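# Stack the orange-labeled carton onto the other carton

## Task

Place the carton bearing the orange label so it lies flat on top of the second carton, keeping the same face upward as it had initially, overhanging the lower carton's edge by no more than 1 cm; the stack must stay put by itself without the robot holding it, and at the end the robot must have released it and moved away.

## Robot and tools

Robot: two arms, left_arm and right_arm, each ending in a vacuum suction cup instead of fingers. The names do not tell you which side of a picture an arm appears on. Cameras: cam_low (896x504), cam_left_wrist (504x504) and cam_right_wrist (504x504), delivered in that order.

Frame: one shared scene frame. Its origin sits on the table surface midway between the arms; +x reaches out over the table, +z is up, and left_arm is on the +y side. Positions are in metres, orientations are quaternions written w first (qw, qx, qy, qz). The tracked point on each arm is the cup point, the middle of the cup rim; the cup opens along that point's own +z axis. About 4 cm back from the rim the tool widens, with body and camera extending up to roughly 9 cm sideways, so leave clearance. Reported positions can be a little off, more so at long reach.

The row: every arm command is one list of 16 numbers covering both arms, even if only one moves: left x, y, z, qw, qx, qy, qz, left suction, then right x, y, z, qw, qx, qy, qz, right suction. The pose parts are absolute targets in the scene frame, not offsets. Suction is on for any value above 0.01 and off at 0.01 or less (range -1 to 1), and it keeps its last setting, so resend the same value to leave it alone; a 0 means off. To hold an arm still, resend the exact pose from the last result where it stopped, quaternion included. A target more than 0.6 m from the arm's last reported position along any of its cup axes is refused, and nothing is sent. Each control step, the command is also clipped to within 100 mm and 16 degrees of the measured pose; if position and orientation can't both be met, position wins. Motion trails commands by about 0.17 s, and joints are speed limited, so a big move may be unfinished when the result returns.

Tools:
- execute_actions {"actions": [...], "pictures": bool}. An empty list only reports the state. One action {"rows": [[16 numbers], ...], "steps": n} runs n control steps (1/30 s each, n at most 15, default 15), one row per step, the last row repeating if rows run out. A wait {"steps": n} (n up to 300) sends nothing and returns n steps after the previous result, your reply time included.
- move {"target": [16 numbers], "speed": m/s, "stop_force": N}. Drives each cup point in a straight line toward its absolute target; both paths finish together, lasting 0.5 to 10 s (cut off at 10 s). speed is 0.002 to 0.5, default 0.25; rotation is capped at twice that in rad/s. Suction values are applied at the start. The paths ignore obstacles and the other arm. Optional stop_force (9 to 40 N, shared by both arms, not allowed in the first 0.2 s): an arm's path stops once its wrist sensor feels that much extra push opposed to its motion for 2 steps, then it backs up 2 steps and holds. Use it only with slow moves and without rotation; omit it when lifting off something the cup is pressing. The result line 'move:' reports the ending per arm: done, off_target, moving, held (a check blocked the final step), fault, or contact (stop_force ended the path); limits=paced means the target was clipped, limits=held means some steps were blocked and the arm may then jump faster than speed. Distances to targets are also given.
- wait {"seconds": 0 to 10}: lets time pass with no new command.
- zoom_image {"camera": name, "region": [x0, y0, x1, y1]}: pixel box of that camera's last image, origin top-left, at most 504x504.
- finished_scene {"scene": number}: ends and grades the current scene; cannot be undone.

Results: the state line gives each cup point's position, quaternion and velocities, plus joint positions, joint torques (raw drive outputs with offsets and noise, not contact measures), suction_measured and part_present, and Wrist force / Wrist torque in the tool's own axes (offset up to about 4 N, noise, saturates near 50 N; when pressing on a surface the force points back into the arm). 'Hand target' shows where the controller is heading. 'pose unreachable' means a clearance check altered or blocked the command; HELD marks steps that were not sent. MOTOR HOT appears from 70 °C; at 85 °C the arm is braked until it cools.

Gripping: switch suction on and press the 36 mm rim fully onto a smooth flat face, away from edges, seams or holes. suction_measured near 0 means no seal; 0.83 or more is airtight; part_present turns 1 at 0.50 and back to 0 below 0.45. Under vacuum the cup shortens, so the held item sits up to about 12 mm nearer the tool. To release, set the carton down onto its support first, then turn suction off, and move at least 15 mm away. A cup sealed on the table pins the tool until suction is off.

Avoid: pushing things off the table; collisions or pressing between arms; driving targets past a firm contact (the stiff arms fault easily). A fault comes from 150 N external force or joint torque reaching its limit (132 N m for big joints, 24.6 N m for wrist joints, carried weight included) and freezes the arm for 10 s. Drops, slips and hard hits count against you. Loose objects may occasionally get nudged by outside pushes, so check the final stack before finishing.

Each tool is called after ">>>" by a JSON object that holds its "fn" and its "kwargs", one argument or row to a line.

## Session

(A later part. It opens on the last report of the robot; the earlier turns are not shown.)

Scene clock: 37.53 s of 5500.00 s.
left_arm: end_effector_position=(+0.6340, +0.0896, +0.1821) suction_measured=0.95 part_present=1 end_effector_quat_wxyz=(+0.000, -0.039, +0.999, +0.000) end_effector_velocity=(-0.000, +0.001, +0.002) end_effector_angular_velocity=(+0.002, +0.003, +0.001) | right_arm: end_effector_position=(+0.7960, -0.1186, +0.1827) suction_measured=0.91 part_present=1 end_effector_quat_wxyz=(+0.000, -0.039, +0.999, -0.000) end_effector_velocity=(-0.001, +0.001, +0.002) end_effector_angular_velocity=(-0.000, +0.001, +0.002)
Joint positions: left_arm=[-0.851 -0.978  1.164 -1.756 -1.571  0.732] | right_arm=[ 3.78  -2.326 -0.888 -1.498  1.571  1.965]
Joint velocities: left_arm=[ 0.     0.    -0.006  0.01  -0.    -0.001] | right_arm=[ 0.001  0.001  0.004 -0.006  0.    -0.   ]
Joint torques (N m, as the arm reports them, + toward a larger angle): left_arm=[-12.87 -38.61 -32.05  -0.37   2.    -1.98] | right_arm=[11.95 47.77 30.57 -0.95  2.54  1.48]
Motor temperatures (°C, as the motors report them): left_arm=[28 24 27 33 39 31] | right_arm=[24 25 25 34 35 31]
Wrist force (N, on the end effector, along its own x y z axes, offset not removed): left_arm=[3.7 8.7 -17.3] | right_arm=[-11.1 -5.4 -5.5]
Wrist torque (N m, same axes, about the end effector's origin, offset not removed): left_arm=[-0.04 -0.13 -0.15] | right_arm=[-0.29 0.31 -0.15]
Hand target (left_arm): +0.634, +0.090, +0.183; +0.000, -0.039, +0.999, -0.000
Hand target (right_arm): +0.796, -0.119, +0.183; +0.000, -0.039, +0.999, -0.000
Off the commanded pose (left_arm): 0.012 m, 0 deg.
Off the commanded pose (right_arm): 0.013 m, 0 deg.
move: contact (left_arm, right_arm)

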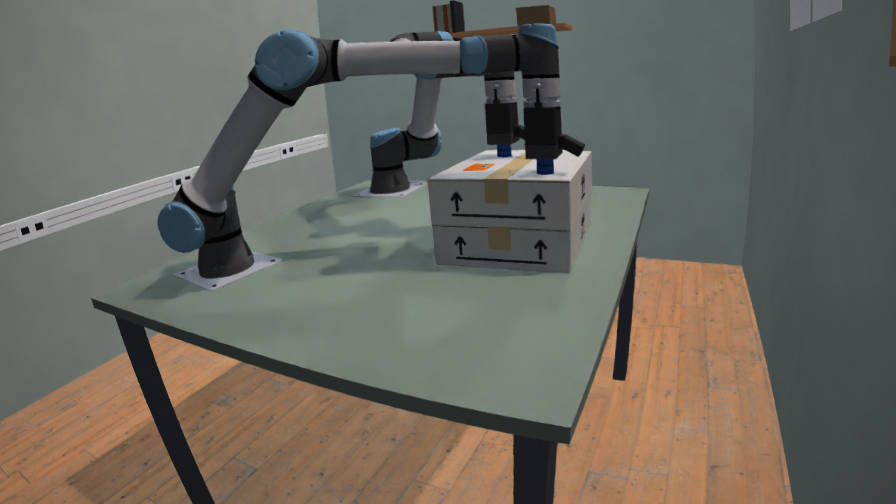

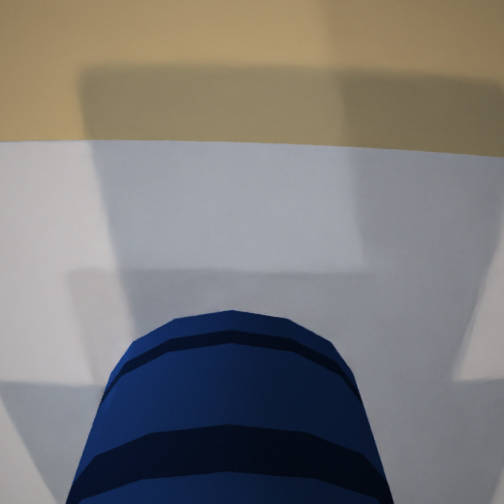

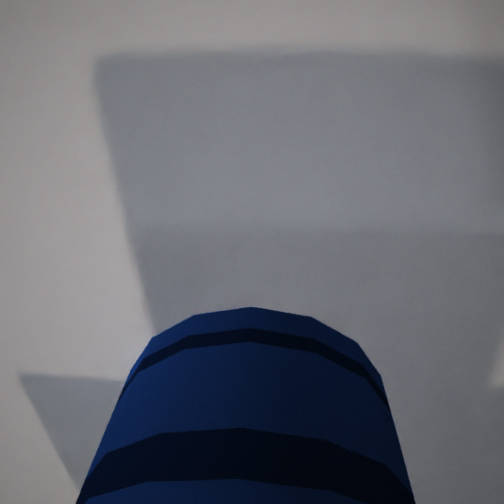

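The alignment looks good, so I'll release and move clear.

>>> {"fn": "execute_actions", "kwargs": {
  "actions": [
    {"rows": [[0.634,0.0895,0.185,0,-0.03925,0.99923,0,0, 0.796,-0.1185,0.185,0,-0.03925,0.99923,0,0]], "steps": 10}
  ],
  "pictures": false
}}

>>> {"fn": "move", "kwargs": {
  "target": [0.6,0.12,0.30,0,-0.03925,0.99923,0,0, 0.74,-0.15,0.30,0,-0.03925,0.99923,0,0],
  "speed": 0.15
}}

Scene clock: 38.90 s of 5500.00 s.
left_arm: end_effector_position=(+0.6340, +0.0895, +0.1850) suction_measured=0.00 part_present=0 end_effector_quat_wxyz=(+0.000, -0.039, +0.999, -0.000) end_effector_velocity=(-0.001, -0.001, +0.000) end_effector_angular_velocity=(-0.000, +0.002, -0.001) | right_arm: end_effector_position=(+0.7960, -0.1185, +0.1849) suction_measured=0.00 part_present=0 end_effector_quat_wxyz=(-0.000, -0.039, +0.999, -0.000) end_effector_velocity=(-0.000, -0.000, -0.000) end_effector_angular_velocity=(-0.000, +0.002, -0.002)
Joint positions: left_arm=[-0.851 -0.98   1.158 -1.75  -1.571  0.732] | right_arm=[ 3.78  -2.326 -0.884 -1.503  1.571  1.965]
Joint velocities: left_arm=[-0.002  0.    -0.001  0.002 -0.002 -0.   ] | right_arm=[-0.     0.    -0.    -0.002  0.001  0.001]
Joint torques (N m, as the arm reports them, + toward a larger angle): left_arm=[ -8.74 -44.39 -31.51   1.08   0.72  -2.05] | right_arm=[ 6.65 60.04 27.73 -0.15  1.59  1.56]
Motor temperatures (°C, as the motors report them): left_arm=[28 24 27 33 39 31] | right_arm=[24 25 25 34 35 31]
Wrist force (N, on the end effector, along its own x y z axes, offset not removed): left_arm=[-0.3 -1.3 -9.3] | right_arm=[-0.1 -1.0 -15.1]
Wrist torque (N m, same axes, about the end effector's origin, offset not removed): left_arm=[-0.43 -0.05 -0.16] | right_arm=[-0.22 -0.06 -0.10]
Hand target (left_arm): +0.634, +0.090, +0.185; +0.000, -0.039, +0.999, -0.000
Hand target (right_arm): +0.796, -0.119, +0.185; +0.000, -0.039, +0.999, +0.000
Off the commanded pose (left_arm): 0.000 m, 0 deg.
Off the commanded pose (right_arm): 0.000 m, 0 deg.
Steps of this call (steps 1 to 31: nothing new was sent; steps 32 to 41: all 10 steps of this action). Readings (end_effector_position | what the end effector reports):
32: left_arm (+0.6341, +0.0895, +0.1826) | right_arm (+0.7961, -0.1186, +0.1830) | left_arm suction_measured=0.65 part_present=1 | right_arm suction_measured=0.62 part_present=1
33: left_arm (+0.6340, +0.0895, +0.1832) | right_arm (+0.7961, -0.1185, +0.1834) | left_arm suction_measured=0.23 part_present=0 | right_arm suction_measured=0.08 part_present=0
35: left_arm (+0.6341, +0.0894, +0.1844) | right_arm (+0.7961, -0.1184, +0.1843) | left_arm suction_measured=0.00 part_present=0 | right_arm suction_measured=0.00 part_present=0
39: left_arm (+0.6340, +0.0895, +0.1850) | right_arm (+0.7960, -0.1185, +0.1849) | left_arm suction_measured=0.00 part_present=0 | right_arm suction_measured=0.00 part_present=0
41: the state above

Scene clock: 40.47 s of 5500.00 s.
left_arm: end_effector_position=(+0.5999, +0.1200, +0.2998) suction_measured=0.00 part_present=0 end_effector_quat_wxyz=(-0.000, -0.039, +0.999, +0.000) end_effector_velocity=(-0.000, +0.000, +0.001) end_effector_angular_velocity=(+0.001, -0.000, +0.000) | right_arm: end_effector_position=(+0.7399, -0.1500, +0.2999) suction_measured=0.00 part_present=0 end_effector_quat_wxyz=(-0.000, -0.039, +0.999, -0.000) end_effector_velocity=(-0.001, -0.001, +0.001) end_effector_angular_velocity=(-0.000, +0.001, -0.001)
Joint positions: left_arm=[-0.853 -1.121  1.082 -1.532 -1.571  0.73 ] | right_arm=[ 3.777 -2.138 -0.902 -1.672  1.571  1.961]
Joint velocities: left_arm=[ 0.    -0.001 -0.002  0.003  0.001 -0.   ] | right_arm=[-0.     0.002 -0.001 -0.002  0.     0.   ]
Joint torques (N m, as the arm reports them, + toward a larger angle): left_arm=[-10.66 -48.1  -38.46  -0.24   1.49  -1.81] | right_arm=[-7.25 63.19 33.49  1.28 -1.   -1.32]
Motor temperatures (°C, as the motors report them): left_arm=[28 24 27 33 39 31] | right_arm=[24 25 25 34 35 31]
Wrist force (N, on the end effector, along its own x y z axes, offset not removed): left_arm=[-0.6 -1.3 2.8] | right_arm=[-1.6 -0.1 -1.7]
Wrist torque (N m, same axes, about the end effector's origin, offset not removed): left_arm=[-0.43 0.01 -0.16] | right_arm=[-0.02 0.15 -0.06]
Hand target (left_arm): +0.600, +0.120, +0.300; -0.000, -0.039, +0.999, +0.000
Hand target (right_arm): +0.740, -0.150, +0.300; -0.000, -0.039, +0.999, -0.000
Off the commanded pose (left_arm): 0.000 m, 0 deg.
Off the commanded pose (right_arm): 0.000 m, 0 deg.
move: done

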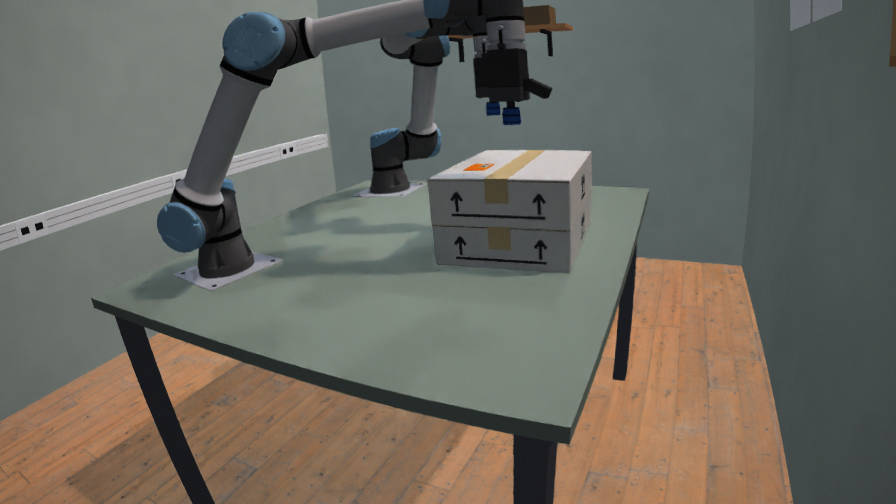

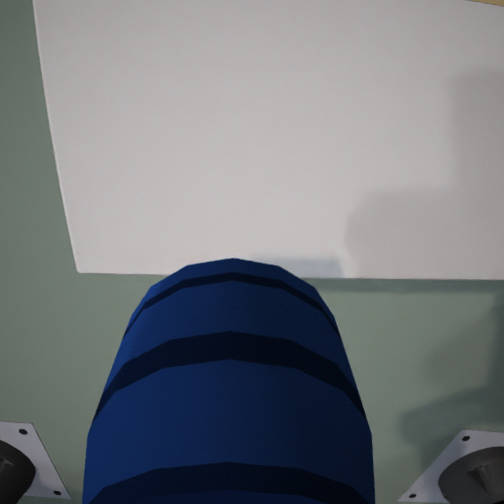

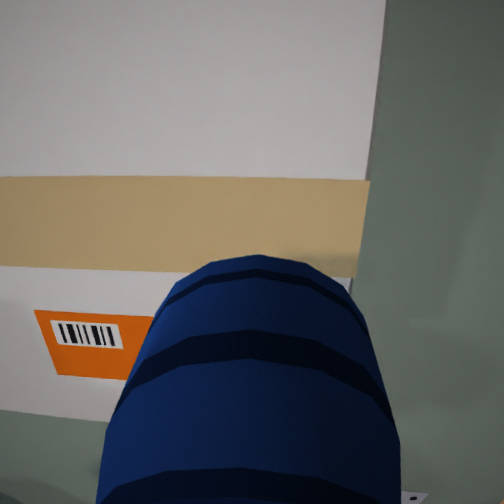

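>>> {"fn": "finished_scene", "kwargs": {
  "scene": 1
}}

The scene is finished: the task was done.


## Next scene

The same job, from a new start.

>>> {"fn": "move", "kwargs": {
  "target": [0.3,0.12,0.3,0,0,1,0,0, 0.3,-0.12,0.3,0,0,1,0,0]
}}

Scene clock: 2.30 s of 5500.00 s.
left_arm: end_effector_position=(+0.3009, +0.1203, +0.3001) suction_measured=0.01 part_present=0 end_effector_quat_wxyz=(-0.000, -0.000, +1.000, +0.000) end_effector_velocity=(-0.000, -0.001, -0.000) end_effector_angular_velocity=(+0.001, -0.001, -0.001) | right_arm: end_effector_position=(+0.3002, -0.1194, +0.3000) suction_measured=0.00 part_present=0 end_effector_quat_wxyz=(-0.000, +0.000, +1.000, +0.001) end_effector_velocity=(-0.000, +0.001, -0.001) end_effector_angular_velocity=(-0.000, +0.000, +0.000)
Joint positions: left_arm=[-1.301 -1.676  1.738 -1.632 -1.571  0.361] | right_arm=[ 4.43  -1.169 -1.955 -1.586  1.572  2.693]
Joint velocities: left_arm=[-0.002  0.002 -0.002 -0.001  0.001 -0.001] | right_arm=[ 0.002 -0.002 -0.     0.002  0.     0.002]
Joint torques (N m, as the arm reports them, + toward a larger angle): left_arm=[ -7.8  -11.38 -38.26  -4.67   2.36  -2.07] | right_arm=[ 6.41 -7.45 18.73  4.4  -1.2   1.22]
Motor temperatures (°C, as the motors report them): left_arm=[28 24 27 33 39 31] | right_arm=[24 25 25 34 35 31]
Wrist force (N, on the end effector, along its own x y z axes, offset not removed): left_arm=[-0.8 -1.5 2.5] | right_arm=[-1.2 -0.3 -2.3]
Wrist torque (N m, same axes, about the end effector's origin, offset not removed): left_arm=[-0.43 0.11 -0.06] | right_arm=[-0.14 0.11 -0.14]
Hand target (left_arm): +0.301, +0.120, +0.300; -0.000, -0.000, +1.000, +0.000
Hand target (right_arm): +0.300, -0.119, +0.300; -0.000, -0.000, +1.000, +0.001
Off the commanded pose (left_arm): 0.001 m, 0 deg.
Off the commanded pose (right_arm): 0.001 m, 0 deg.
move: done

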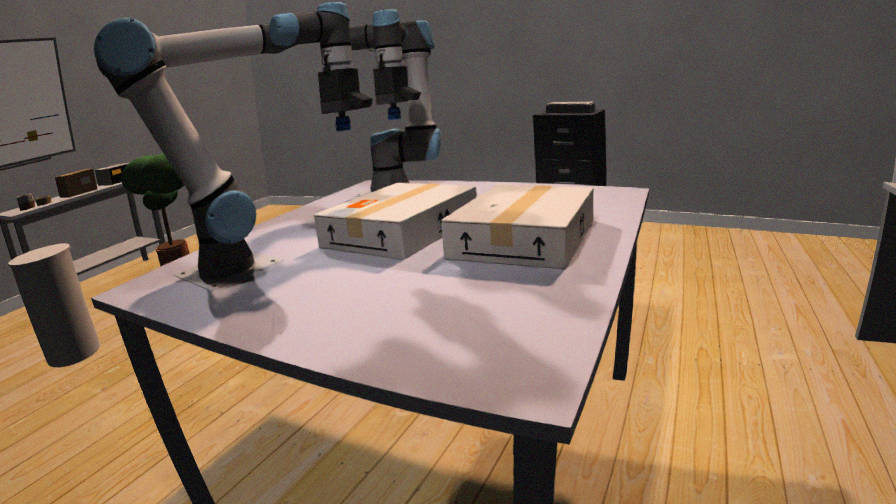

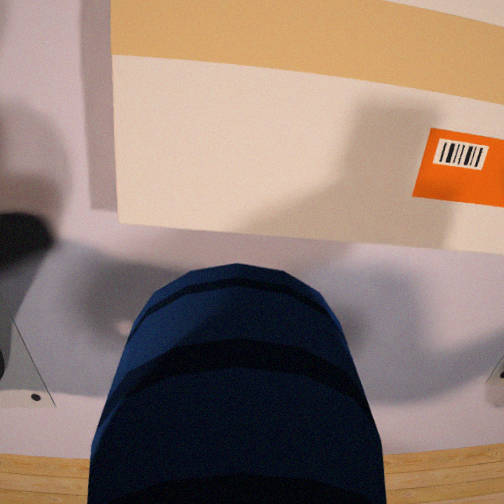

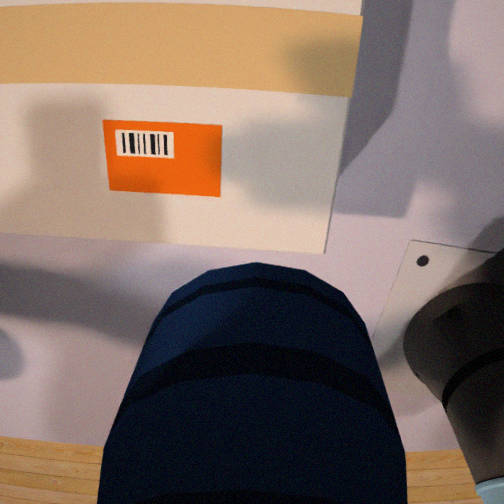

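>>> {"fn": "move", "kwargs": {
  "target": [0.63,0.12,0.3,0,0,1,0,0, 0.63,-0.12,0.3,0,0,1,0,0],
  "speed": 0.35
}}

Scene clock: 5.43 s of 5500.00 s.
left_arm: end_effector_position=(+0.6298, +0.1203, +0.3003) suction_measured=0.01 part_present=0 end_effector_quat_wxyz=(+0.000, -0.000, +1.000, -0.000) end_effector_velocity=(+0.002, -0.000, +0.001) end_effector_angular_velocity=(+0.000, +0.001, +0.000) | right_arm: end_effector_position=(+0.6300, -0.1204, +0.3001) suction_measured=0.00 part_present=0 end_effector_quat_wxyz=(+0.000, +0.000, +1.000, -0.001) end_effector_velocity=(+0.001, +0.000, +0.001) end_effector_angular_velocity=(-0.000, +0.000, +0.001)
Joint positions: left_arm=[-0.824 -1.051  0.975 -1.496 -1.571  0.838] | right_arm=[ 3.898 -1.882 -1.275 -1.555  1.569  2.161]
Joint velocities: left_arm=[ 0.002  0.006 -0.012  0.007 -0.001  0.002] | right_arm=[-0.001 -0.003  0.006 -0.003  0.    -0.002]
Joint torques (N m, as the arm reports them, + toward a larger angle): left_arm=[ 11.3  -37.15 -36.52   0.01  -2.36   2.13] | right_arm=[-6.83 26.84 33.97  1.42  1.6  -1.15]
Motor temperatures (°C, as the motors report them): left_arm=[28 24 27 33 39 31] | right_arm=[24 25 25 34 35 31]
Wrist force (N, on the end effector, along its own x y z axes, offset not removed): left_arm=[-0.1 -0.7 2.0] | right_arm=[-2.2 1.2 -3.2]
Wrist torque (N m, same axes, about the end effector's origin, offset not removed): left_arm=[-0.33 -0.03 -0.13] | right_arm=[0.08 0.33 -0.14]
Hand target (left_arm): +0.630, +0.120, +0.300; +0.000, +0.000, +1.000, -0.000
Hand target (right_arm): +0.630, -0.120, +0.300; +0.000, -0.000, +1.000, -0.001
Off the commanded pose (left_arm): 0.000 m, 0 deg.
Off the commanded pose (right_arm): 0.000 m, 0 deg.
move: done

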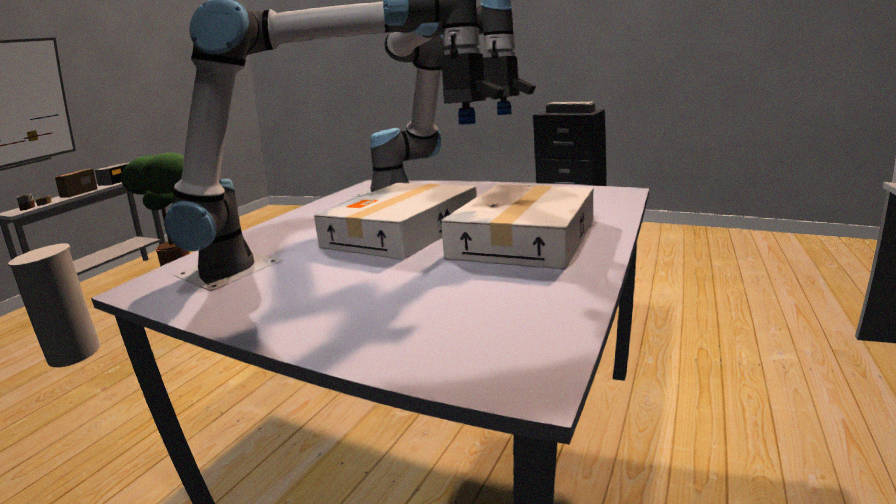

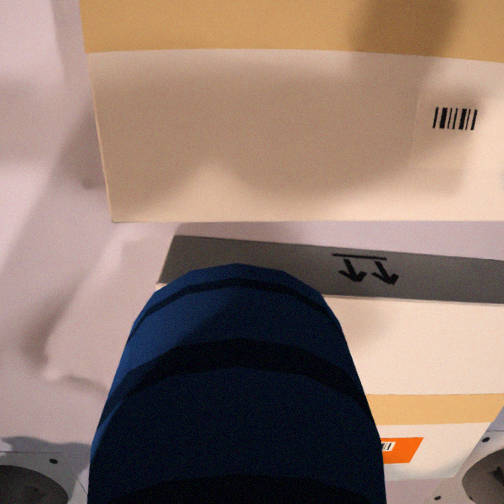

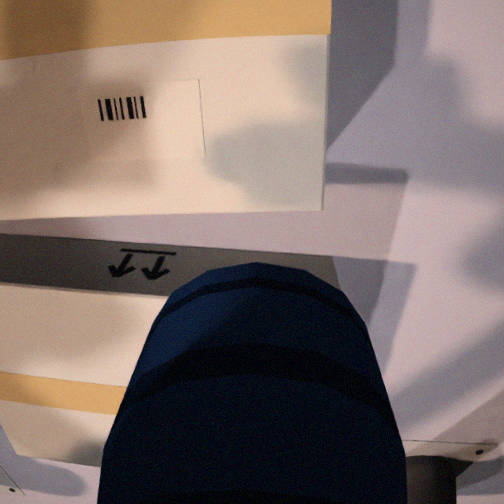

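>>> {"fn": "move", "kwargs": {
  "target": [0.30,0.13,0.14,0,0,1,0,0, 0.425,-0.09,0.14,0,0,1,0,0],
  "speed": 0.35
}}

Scene clock: 9.50 s of 5500.00 s.
left_arm: end_effector_position=(+0.3003, +0.1295, +0.1397) suction_measured=0.01 part_present=0 end_effector_quat_wxyz=(-0.000, +0.000, +1.000, +0.000) end_effector_velocity=(-0.001, +0.000, -0.001) end_effector_angular_velocity=(-0.001, +0.000, +0.002) | right_arm: end_effector_position=(+0.4252, -0.0896, +0.1399) suction_measured=0.00 part_present=0 end_effector_quat_wxyz=(-0.000, -0.000, +1.000, +0.000) end_effector_velocity=(-0.001, -0.000, -0.001) end_effector_angular_velocity=(-0.001, +0.000, +0.000)
Joint positions: left_arm=[-1.295 -1.584  2.082 -2.068 -1.571  0.367] | right_arm=[ 4.199 -1.583 -2.055 -1.073  1.571  2.461]
Joint velocities: left_arm=[-0.001 -0.002  0.003 -0.003 -0.001 -0.003] | right_arm=[ 0.001  0.001 -0.003  0.002 -0.     0.001]
Joint torques (N m, as the arm reports them, + toward a larger angle): left_arm=[ -8.44 -25.48  -9.03  -4.78   2.44  -2.14] | right_arm=[ 7.27 38.44 15.95  4.5  -1.42  1.08]
Motor temperatures (°C, as the motors report them): left_arm=[28 24 27 33 39 31] | right_arm=[24 25 25 34 35 31]
Wrist force (N, on the end effector, along its own x y z axes, offset not removed): left_arm=[-0.2 -1.2 2.7] | right_arm=[-1.6 0.7 -4.3]
Wrist torque (N m, same axes, about the end effector's origin, offset not removed): left_arm=[-0.46 -0.16 -0.09] | right_arm=[-0.08 0.24 -0.01]
Hand target (left_arm): +0.300, +0.129, +0.140; -0.000, +0.000, +1.000, +0.000
Hand target (right_arm): +0.425, -0.090, +0.140; -0.000, -0.000, +1.000, +0.000
Off the commanded pose (left_arm): 0.001 m, 0 deg.
Off the commanded pose (right_arm): 0.000 m, 0 deg.
move: done

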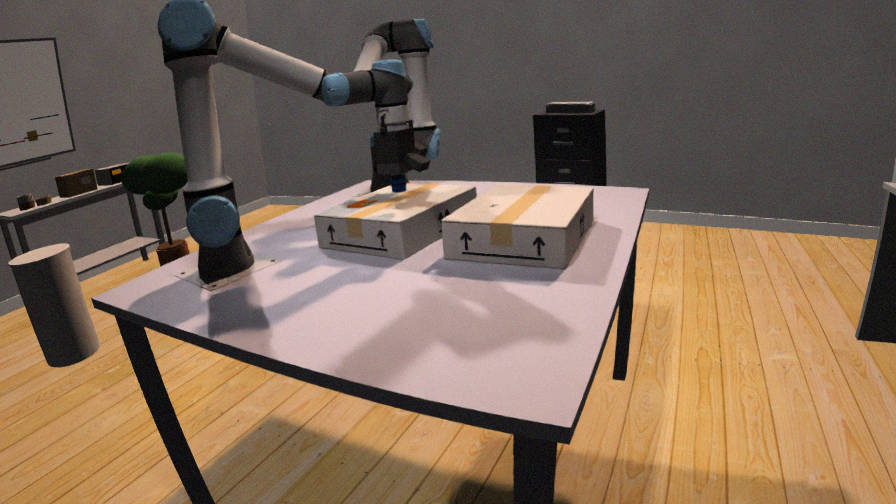

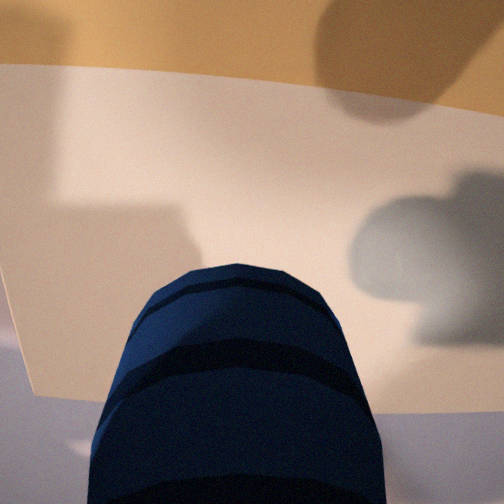

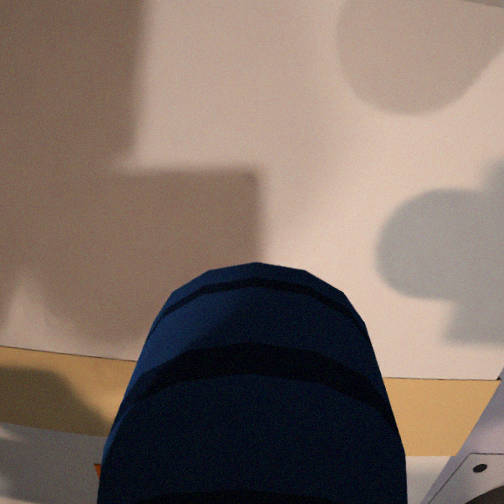

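Both cup positions look fine, so I'll descend and grip.

>>> {"fn": "move", "kwargs": {
  "target": [0.30,0.13,0.05,0,0,1,0,1, 0.425,-0.09,0.05,0,0,1,0,1],
  "speed": 0.02,
  "stop_force": 10
}}

>>> {"fn": "move", "kwargs": {
  "target": [0.30,0.13,0.215,0,0,1,0,1, 0.425,-0.09,0.215,0,0,1,0,1],
  "speed": 0.12
}}

>>> {"fn": "move", "kwargs": {
  "target": [0.639,0.141,0.215,0,-0.04498,0.99899,0,1, 0.783,-0.0665,0.215,0,-0.04498,0.99899,0,1],
  "speed": 0.15
}}

>>> {"fn": "move", "kwargs": {
  "target": [0.639,0.141,0.13,0,-0.04498,0.99899,0,1, 0.783,-0.0665,0.13,0,-0.04498,0.99899,0,1],
  "speed": 0.015,
  "stop_force": 12
}}

>>> {"fn": "zoom_image", "kwargs": {
  "camera": "cam_low",
  "region": [400, 100, 650, 300]
}}

Scene clock: 17.13 s of 5500.00 s.
left_arm: end_effector_position=(+0.3001, +0.1299, +0.0793) suction_measured=0.95 part_present=1 end_effector_quat_wxyz=(-0.000, +0.000, +1.000, +0.000) end_effector_velocity=(-0.000, +0.001, +0.003) end_effector_angular_velocity=(+0.005, +0.003, +0.000) | right_arm: end_effector_position=(+0.4252, -0.0897, +0.0794) suction_measured=0.93 part_present=1 end_effector_quat_wxyz=(+0.000, -0.000, +1.000, +0.000) end_effector_velocity=(-0.001, -0.000, +0.003) end_effector_angular_velocity=(-0.004, +0.003, +0.001)
Joint positions: left_arm=[-1.295 -1.493  2.172 -2.249 -1.571  0.367] | right_arm=[ 4.199 -1.674 -2.143 -0.895  1.571  2.462]
Joint velocities: left_arm=[-0.    -0.004 -0.006  0.016 -0.    -0.   ] | right_arm=[ 0.     0.005  0.005 -0.015  0.    -0.001]
Joint torques (N m, as the arm reports them, + toward a larger angle): left_arm=[ -5.18 -14.01 -20.52   1.73  -0.74  -2.2 ] | right_arm=[ 5.42 19.66 11.49 -2.98  2.08  1.29]
Motor temperatures (°C, as the motors report them): left_arm=[28 24 27 33 39 31] | right_arm=[24 25 25 34 35 31]
Wrist force (N, on the end effector, along its own x y z axes, offset not removed): left_arm=[0.2 7.4 -34.8] | right_arm=[-6.0 -8.5 -48.3]
Wrist torque (N m, same axes, about the end effector's origin, offset not removed): left_arm=[-0.01 -0.09 -0.06] | right_arm=[-0.14 0.07 -0.11]
Hand target (left_arm): +0.300, +0.130, +0.080; -0.000, +0.000, +1.000, +0.000
Hand target (right_arm): +0.425, -0.090, +0.080; +0.000, -0.000, +1.000, +0.000
Off the commanded pose (left_arm): 0.029 m, 0 deg.
Off the commanded pose (right_arm): 0.029 m, 0 deg.
After step 90, 1.23 s passed at rest.
move: contact (left_arm, right_arm)

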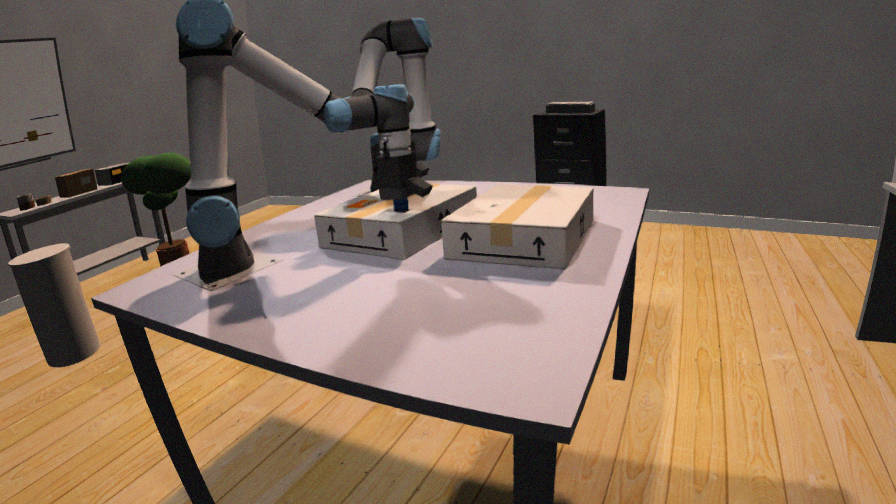

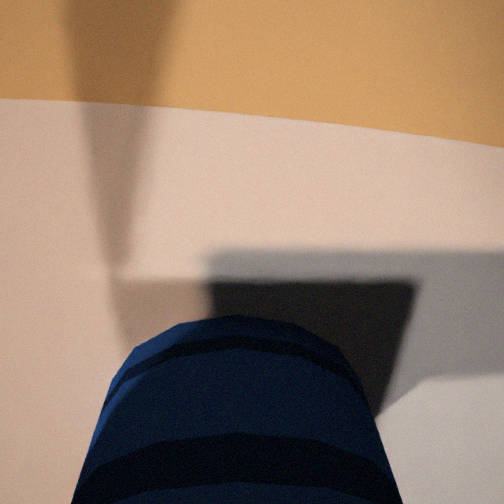

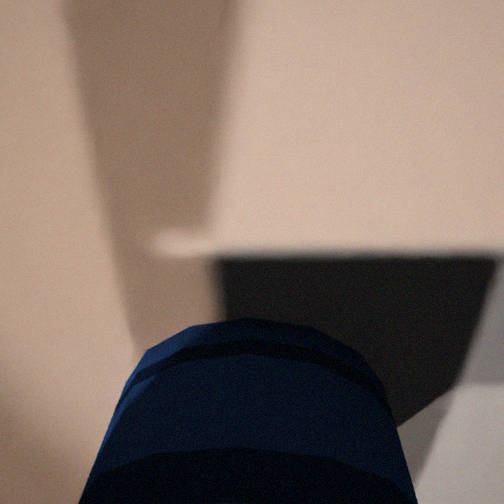

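Scene clock: 18.70 s of 5500.00 s.
left_arm: end_effector_position=(+0.3000, +0.1302, +0.2149) suction_measured=0.95 part_present=1 end_effector_quat_wxyz=(+0.000, +0.000, +1.000, +0.000) end_effector_velocity=(-0.000, -0.000, +0.001) end_effector_angular_velocity=(-0.000, +0.000, -0.000) | right_arm: end_effector_position=(+0.4249, -0.0902, +0.2150) suction_measured=0.93 part_present=1 end_effector_quat_wxyz=(+0.000, +0.000, +1.000, -0.000) end_effector_velocity=(-0.000, +0.000, +0.000) end_effector_angular_velocity=(-0.002, +0.001, +0.002)
Joint positions: left_arm=[-1.295 -1.661  1.946 -1.856 -1.571  0.367] | right_arm=[ 4.199 -1.508 -1.921 -1.284  1.571  2.462]
Joint velocities: left_arm=[-0.    -0.    -0.003  0.003 -0.     0.   ] | right_arm=[ 0.001 -0.001  0.002 -0.003 -0.    -0.001]
Joint torques (N m, as the arm reports them, + toward a larger angle): left_arm=[ -9.19 -29.28 -38.32  -0.27  -1.82  -0.94] | right_arm=[ 4.09 43.88 39.62  2.17 -0.64  1.31]
Motor temperatures (°C, as the motors report them): left_arm=[28 24 27 33 39 31] | right_arm=[24 25 25 34 35 31]
Wrist force (N, on the end effector, along its own x y z axes, offset not removed): left_arm=[-2.7 -4.0 12.6] | right_arm=[1.6 2.9 11.4]
Wrist torque (N m, same axes, about the end effector's origin, offset not removed): left_arm=[-0.39 -0.05 -0.15] | right_arm=[-0.22 -0.18 -0.02]
Hand target (left_arm): +0.300, +0.130, +0.215; -0.000, +0.000, +1.000, -0.000
Hand target (right_arm): +0.425, -0.090, +0.215; +0.000, -0.000, +1.000, +0.000
Off the commanded pose (left_arm): 0.000 m, 0 deg.
Off the commanded pose (right_arm): 0.000 m, 0 deg.
move: done

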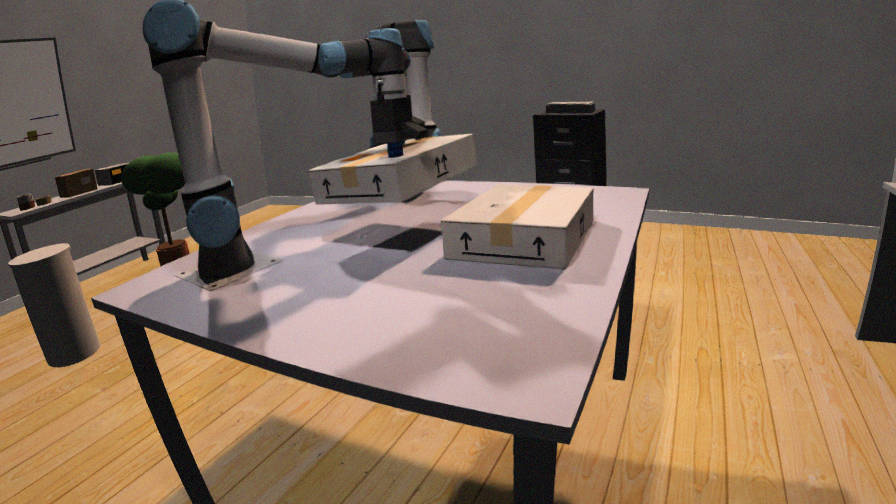

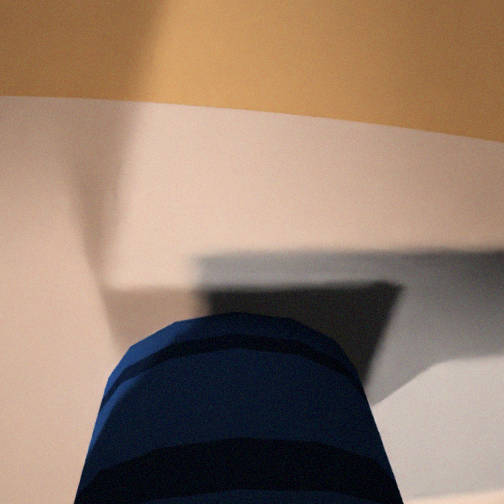

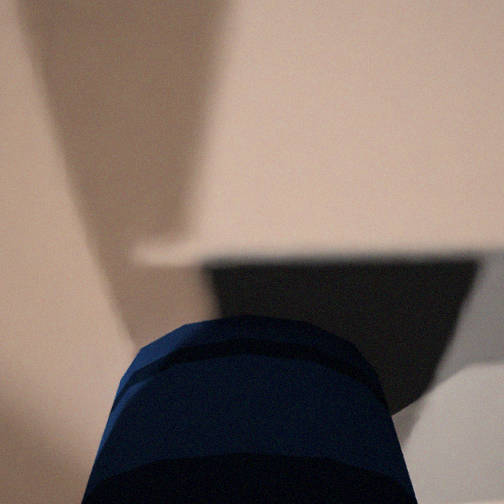

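Scene clock: 21.57 s of 5500.00 s.
left_arm: end_effector_position=(+0.6388, +0.1414, +0.2153) suction_measured=0.95 part_present=1 end_effector_quat_wxyz=(+0.000, -0.045, +0.999, -0.000) end_effector_velocity=(+0.001, +0.000, -0.000) end_effector_angular_velocity=(+0.000, +0.002, +0.001) | right_arm: end_effector_position=(+0.7828, -0.0670, +0.2151) suction_measured=0.91 part_present=1 end_effector_quat_wxyz=(+0.000, -0.045, +0.999, -0.000) end_effector_velocity=(+0.001, +0.001, +0.001) end_effector_angular_velocity=(-0.000, +0.001, -0.002)
Joint positions: left_arm=[-0.792 -1.05   1.192 -1.713 -1.571  0.779] | right_arm=[ 3.846 -2.338 -0.785 -1.59   1.57   2.019]
Joint velocities: left_arm=[ 0.001  0.003 -0.004  0.002 -0.001  0.001] | right_arm=[-0.    -0.006  0.013 -0.008  0.     0.001]
Joint torques (N m, as the arm reports them, + toward a larger angle): left_arm=[  9.69 -43.16 -43.38  -2.33  -2.9    2.08] | right_arm=[-1.27 55.56 40.5   2.58  2.91 -1.37]
Motor temperatures (°C, as the motors report them): left_arm=[28 24 27 33 39 31] | right_arm=[24 25 25 34 35 31]
Wrist force (N, on the end effector, along its own x y z axes, offset not removed): left_arm=[1.6 6.0 13.7] | right_arm=[-3.7 -4.4 12.5]
Wrist torque (N m, same axes, about the end effector's origin, offset not removed): left_arm=[0.01 -0.02 -0.19] | right_arm=[-0.29 -0.06 -0.11]
Hand target (left_arm): +0.639, +0.141, +0.215; +0.000, -0.045, +0.999, -0.000
Hand target (right_arm): +0.783, -0.067, +0.215; +0.000, -0.045, +0.999, -0.000
Off the commanded pose (left_arm): 0.000 m, 0 deg.
Off the commanded pose (right_arm): 0.001 m, 0 deg.
move: done

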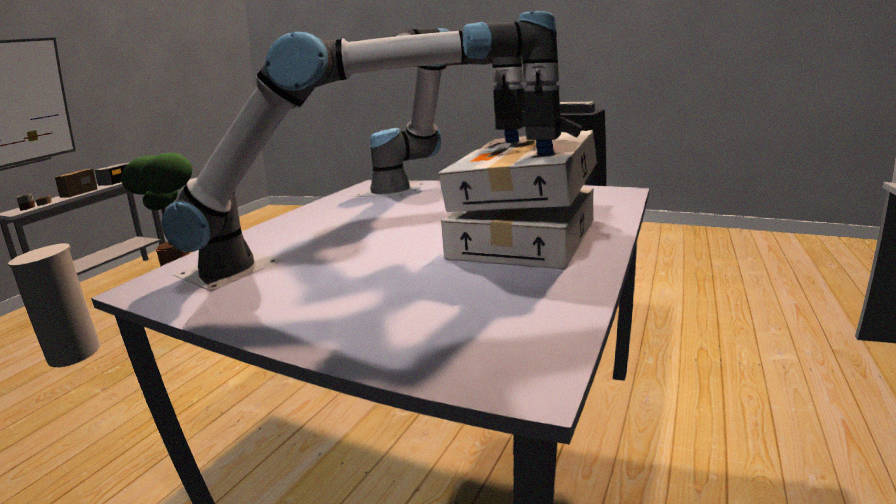

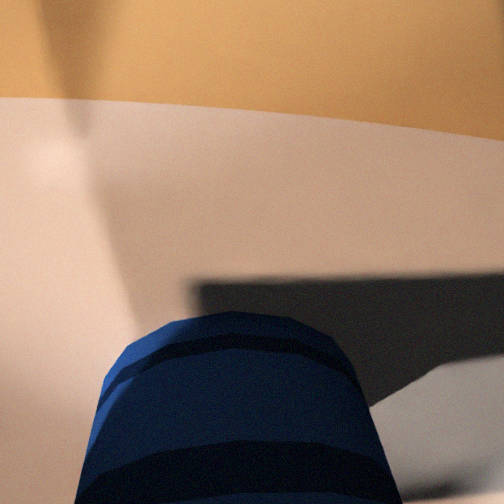

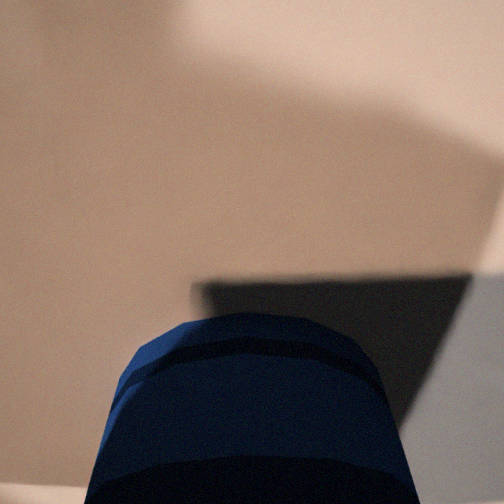

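Scene clock: 24.80 s of 5500.00 s.
left_arm: end_effector_position=(+0.6389, +0.1412, +0.1720) suction_measured=0.95 part_present=1 end_effector_quat_wxyz=(-0.000, -0.045, +0.999, -0.000) end_effector_velocity=(-0.001, +0.000, +0.002) end_effector_angular_velocity=(+0.002, +0.004, +0.000) | right_arm: end_effector_position=(+0.7829, -0.0667, +0.1726) suction_measured=0.93 part_present=1 end_effector_quat_wxyz=(+0.000, -0.045, +0.999, -0.000) end_effector_velocity=(-0.000, -0.000, +0.001) end_effector_angular_velocity=(-0.002, +0.002, +0.001)
Joint positions: left_arm=[-0.793 -1.029  1.271 -1.813 -1.571  0.779] | right_arm=[ 3.846 -2.343 -0.884 -1.485  1.57   2.019]
Joint velocities: left_arm=[-0.    -0.    -0.005  0.01  -0.001 -0.   ] | right_arm=[ 0.    -0.001  0.005 -0.007 -0.    -0.   ]
Joint torques (N m, as the arm reports them, + toward a larger angle): left_arm=[-12.09 -42.89 -34.18  -1.96   1.47  -2.07] | right_arm=[13.84 47.82 33.29  0.78  2.25  0.96]
Motor temperatures (°C, as the motors report them): left_arm=[28 24 27 33 39 31] | right_arm=[24 25 25 34 35 31]
Wrist force (N, on the end effector, along its own x y z axes, offset not removed): left_arm=[6.8 10.9 -10.5] | right_arm=[-7.8 -8.0 -2.2]
Wrist torque (N m, same axes, about the end effector's origin, offset not removed): left_arm=[-0.14 -0.15 -0.07] | right_arm=[-0.20 0.26 -0.12]
Hand target (left_arm): +0.639, +0.141, +0.172; +0.000, -0.045, +0.999, -0.000
Hand target (right_arm): +0.783, -0.067, +0.173; +0.000, -0.045, +0.999, -0.000
Off the commanded pose (left_arm): 0.042 m, 0 deg.
Off the commanded pose (right_arm): 0.043 m, 0 deg.
move: contact (left_arm, right_arm)

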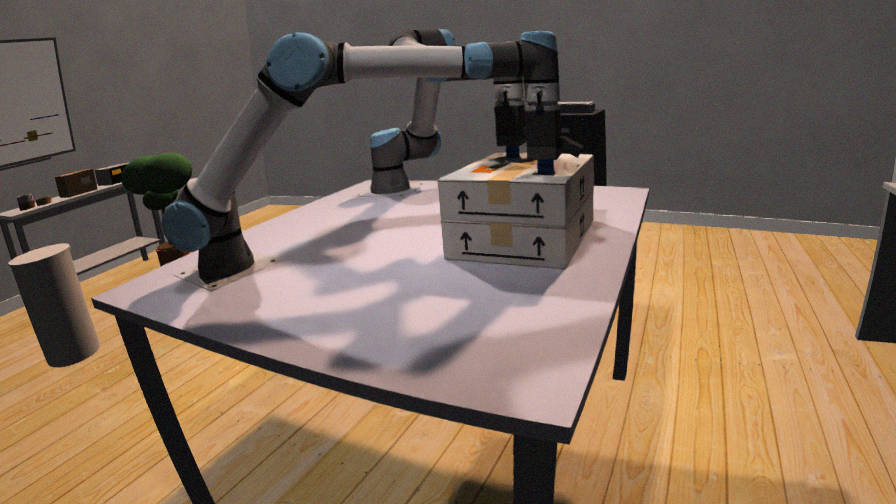

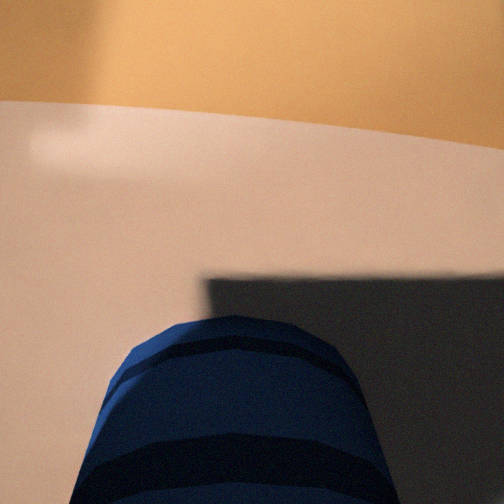

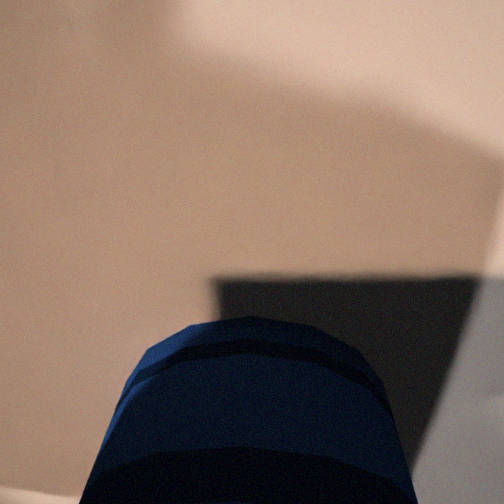

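Region (400, 100, 650, 300) of cam_low's 896x504 image, scaled by 2.016, with more detail than that image has; it fills the top 403 rows of this view, and the rest is white.

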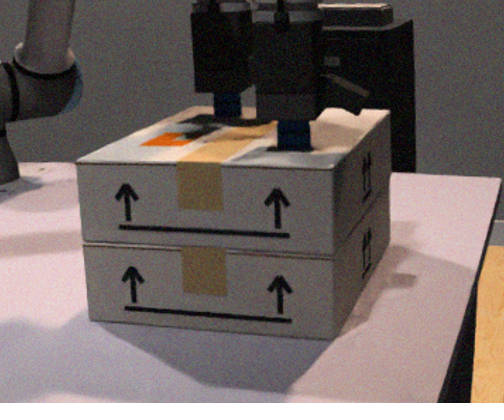

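This one is aligned as well. I'll release it.

>>> {"fn": "execute_actions", "kwargs": {
  "actions": [
    {"rows": [[0.639,0.141,0.175,0,-0.04498,0.99899,0,0, 0.783,-0.0665,0.175,0,-0.04498,0.99899,0,0]], "steps": 8}
  ],
  "pictures": false
}}

>>> {"fn": "move", "kwargs": {
  "target": [0.62,0.15,0.29,0,-0.04498,0.99899,0,0, 0.75,-0.09,0.29,0,-0.04498,0.99899,0,0],
  "speed": 0.15
}}

>>> {"fn": "finished_scene", "kwargs": {
  "scene": 2
}}

Scene clock: 26.33 s of 5500.00 s.
left_arm: end_effector_position=(+0.6390, +0.1410, +0.1750) suction_measured=0.01 part_present=0 end_effector_quat_wxyz=(+0.000, -0.045, +0.999, -0.000) end_effector_velocity=(-0.000, -0.000, +0.001) end_effector_angular_velocity=(+0.003, +0.000, -0.001) | right_arm: end_effector_position=(+0.7830, -0.0665, +0.1749) suction_measured=0.00 part_present=0 end_effector_quat_wxyz=(+0.000, -0.045, +0.999, +0.000) end_effector_velocity=(-0.000, +0.000, +0.001) end_effector_angular_velocity=(-0.001, +0.002, -0.000)
Joint positions: left_arm=[-0.793 -1.031  1.266 -1.806 -1.571  0.779] | right_arm=[ 3.846 -2.343 -0.879 -1.49   1.571  2.019]
Joint velocities: left_arm=[-0.002  0.    -0.003  0.005  0.002 -0.   ] | right_arm=[ 0.    -0.     0.004 -0.005  0.     0.001]
Joint torques (N m, as the arm reports them, + toward a larger angle): left_arm=[-11.27 -40.78 -28.94   0.85   1.22  -2.22] | right_arm=[ 4.85 63.29 27.71  0.13  1.75  0.88]
Motor temperatures (°C, as the motors report them): left_arm=[28 24 27 33 39 31] | right_arm=[24 25 25 34 35 31]
Wrist force (N, on the end effector, along its own x y z axes, offset not removed): left_arm=[-1.5 2.1 -11.4] | right_arm=[-1.2 -0.8 -14.0]
Wrist torque (N m, same axes, about the end effector's origin, offset not removed): left_arm=[-0.14 0.18 -0.07] | right_arm=[-0.12 0.11 -0.02]
Hand target (left_arm): +0.639, +0.141, +0.175; +0.000, -0.045, +0.999, -0.000
Hand target (right_arm): +0.783, -0.067, +0.175; +0.000, -0.045, +0.999, +0.000
Off the commanded pose (left_arm): 0.000 m, 0 deg.
Off the commanded pose (right_arm): 0.000 m, 0 deg.
Steps of this call (steps 1 to 38: nothing new was sent; steps 39 to 46: all 8 steps of this action). Readings (end_effector_position | what the end effector reports):
39: left_arm (+0.6390, +0.1411, +0.1725) | right_arm (+0.7830, -0.0667, +0.1729) | left_arm suction_measured=0.50 part_present=1 | right_arm suction_measured=0.69 part_present=1
40: left_arm (+0.6391, +0.1410, +0.1732) | right_arm (+0.7830, -0.0666, +0.1733) | left_arm suction_measured=0.05 part_present=0 | right_arm suction_measured=0.16 part_present=0
42: left_arm (+0.6391, +0.1409, +0.1745) | right_arm (+0.7831, -0.0665, +0.1744) | left_arm suction_measured=0.01 part_present=0 | right_arm suction_measured=0.00 part_present=0
46: the state above

Scene clock: 27.83 s of 5500.00 s.
left_arm: end_effector_position=(+0.6199, +0.1501, +0.2899) suction_measured=0.01 part_present=0 end_effector_quat_wxyz=(+0.000, -0.045, +0.999, +0.000) end_effector_velocity=(-0.000, +0.000, +0.001) end_effector_angular_velocity=(+0.001, +0.001, -0.001) | right_arm: end_effector_position=(+0.7499, -0.0901, +0.2899) suction_measured=0.00 part_present=0 end_effector_quat_wxyz=(-0.000, -0.045, +0.999, -0.000) end_effector_velocity=(-0.000, -0.000, +0.001) end_effector_angular_velocity=(-0.001, +0.000, -0.000)
Joint positions: left_arm=[-0.801 -1.117  1.102 -1.555 -1.571  0.771] | right_arm=[ 3.842 -2.225 -0.787 -1.701  1.571  2.015]
Joint velocities: left_arm=[-0.    -0.    -0.002  0.004  0.001  0.   ] | right_arm=[ 0.     0.001  0.001 -0.003 -0.     0.001]
Joint torques (N m, as the arm reports them, + toward a larger angle): left_arm=[ -8.85 -48.37 -37.07  -0.22   1.18  -2.25] | right_arm=[-5.93 68.02 33.32  1.38  0.36 -1.35]
Motor temperatures (°C, as the motors report them): left_arm=[28 24 27 33 39 31] | right_arm=[24 25 25 34 35 31]
Wrist force (N, on the end effector, along its own x y z axes, offset not removed): left_arm=[-1.2 -1.1 0.8] | right_arm=[-2.0 1.1 -3.3]
Wrist torque (N m, same axes, about the end effector's origin, offset not removed): left_arm=[-0.24 0.02 -0.08] | right_arm=[0.16 0.21 -0.07]
Hand target (left_arm): +0.620, +0.150, +0.290; -0.000, -0.045, +0.999, +0.000
Hand target (right_arm): +0.750, -0.090, +0.290; +0.000, -0.045, +0.999, -0.000
Off the commanded pose (left_arm): 0.000 m, 0 deg.
Off the commanded pose (right_arm): 0.000 m, 0 deg.
move: done

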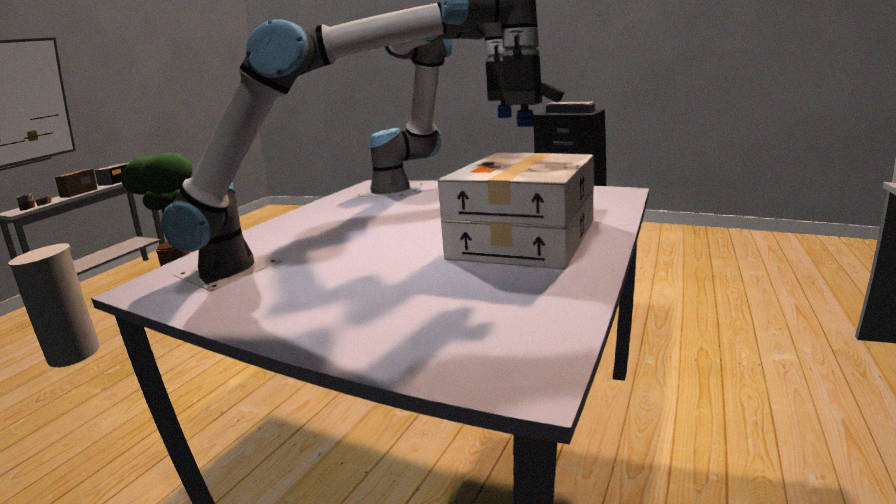

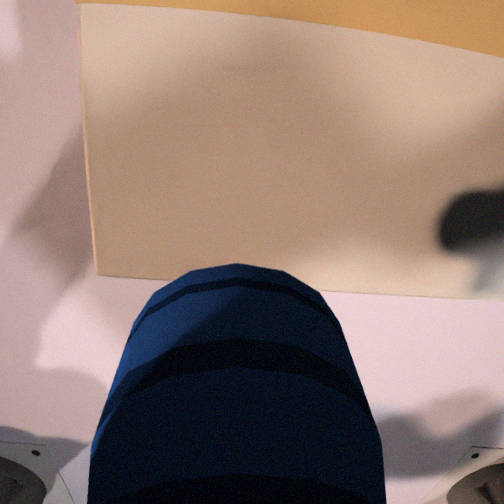

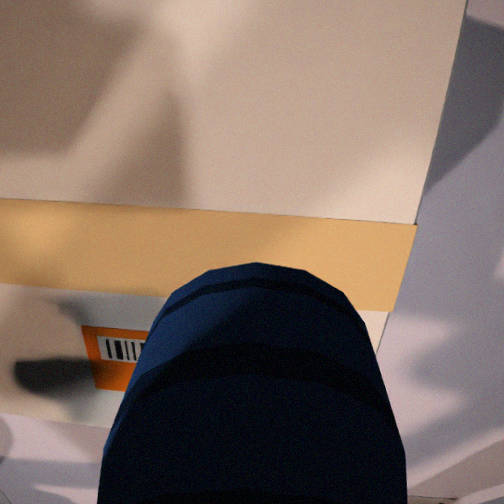

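The scene is finished: the task was done.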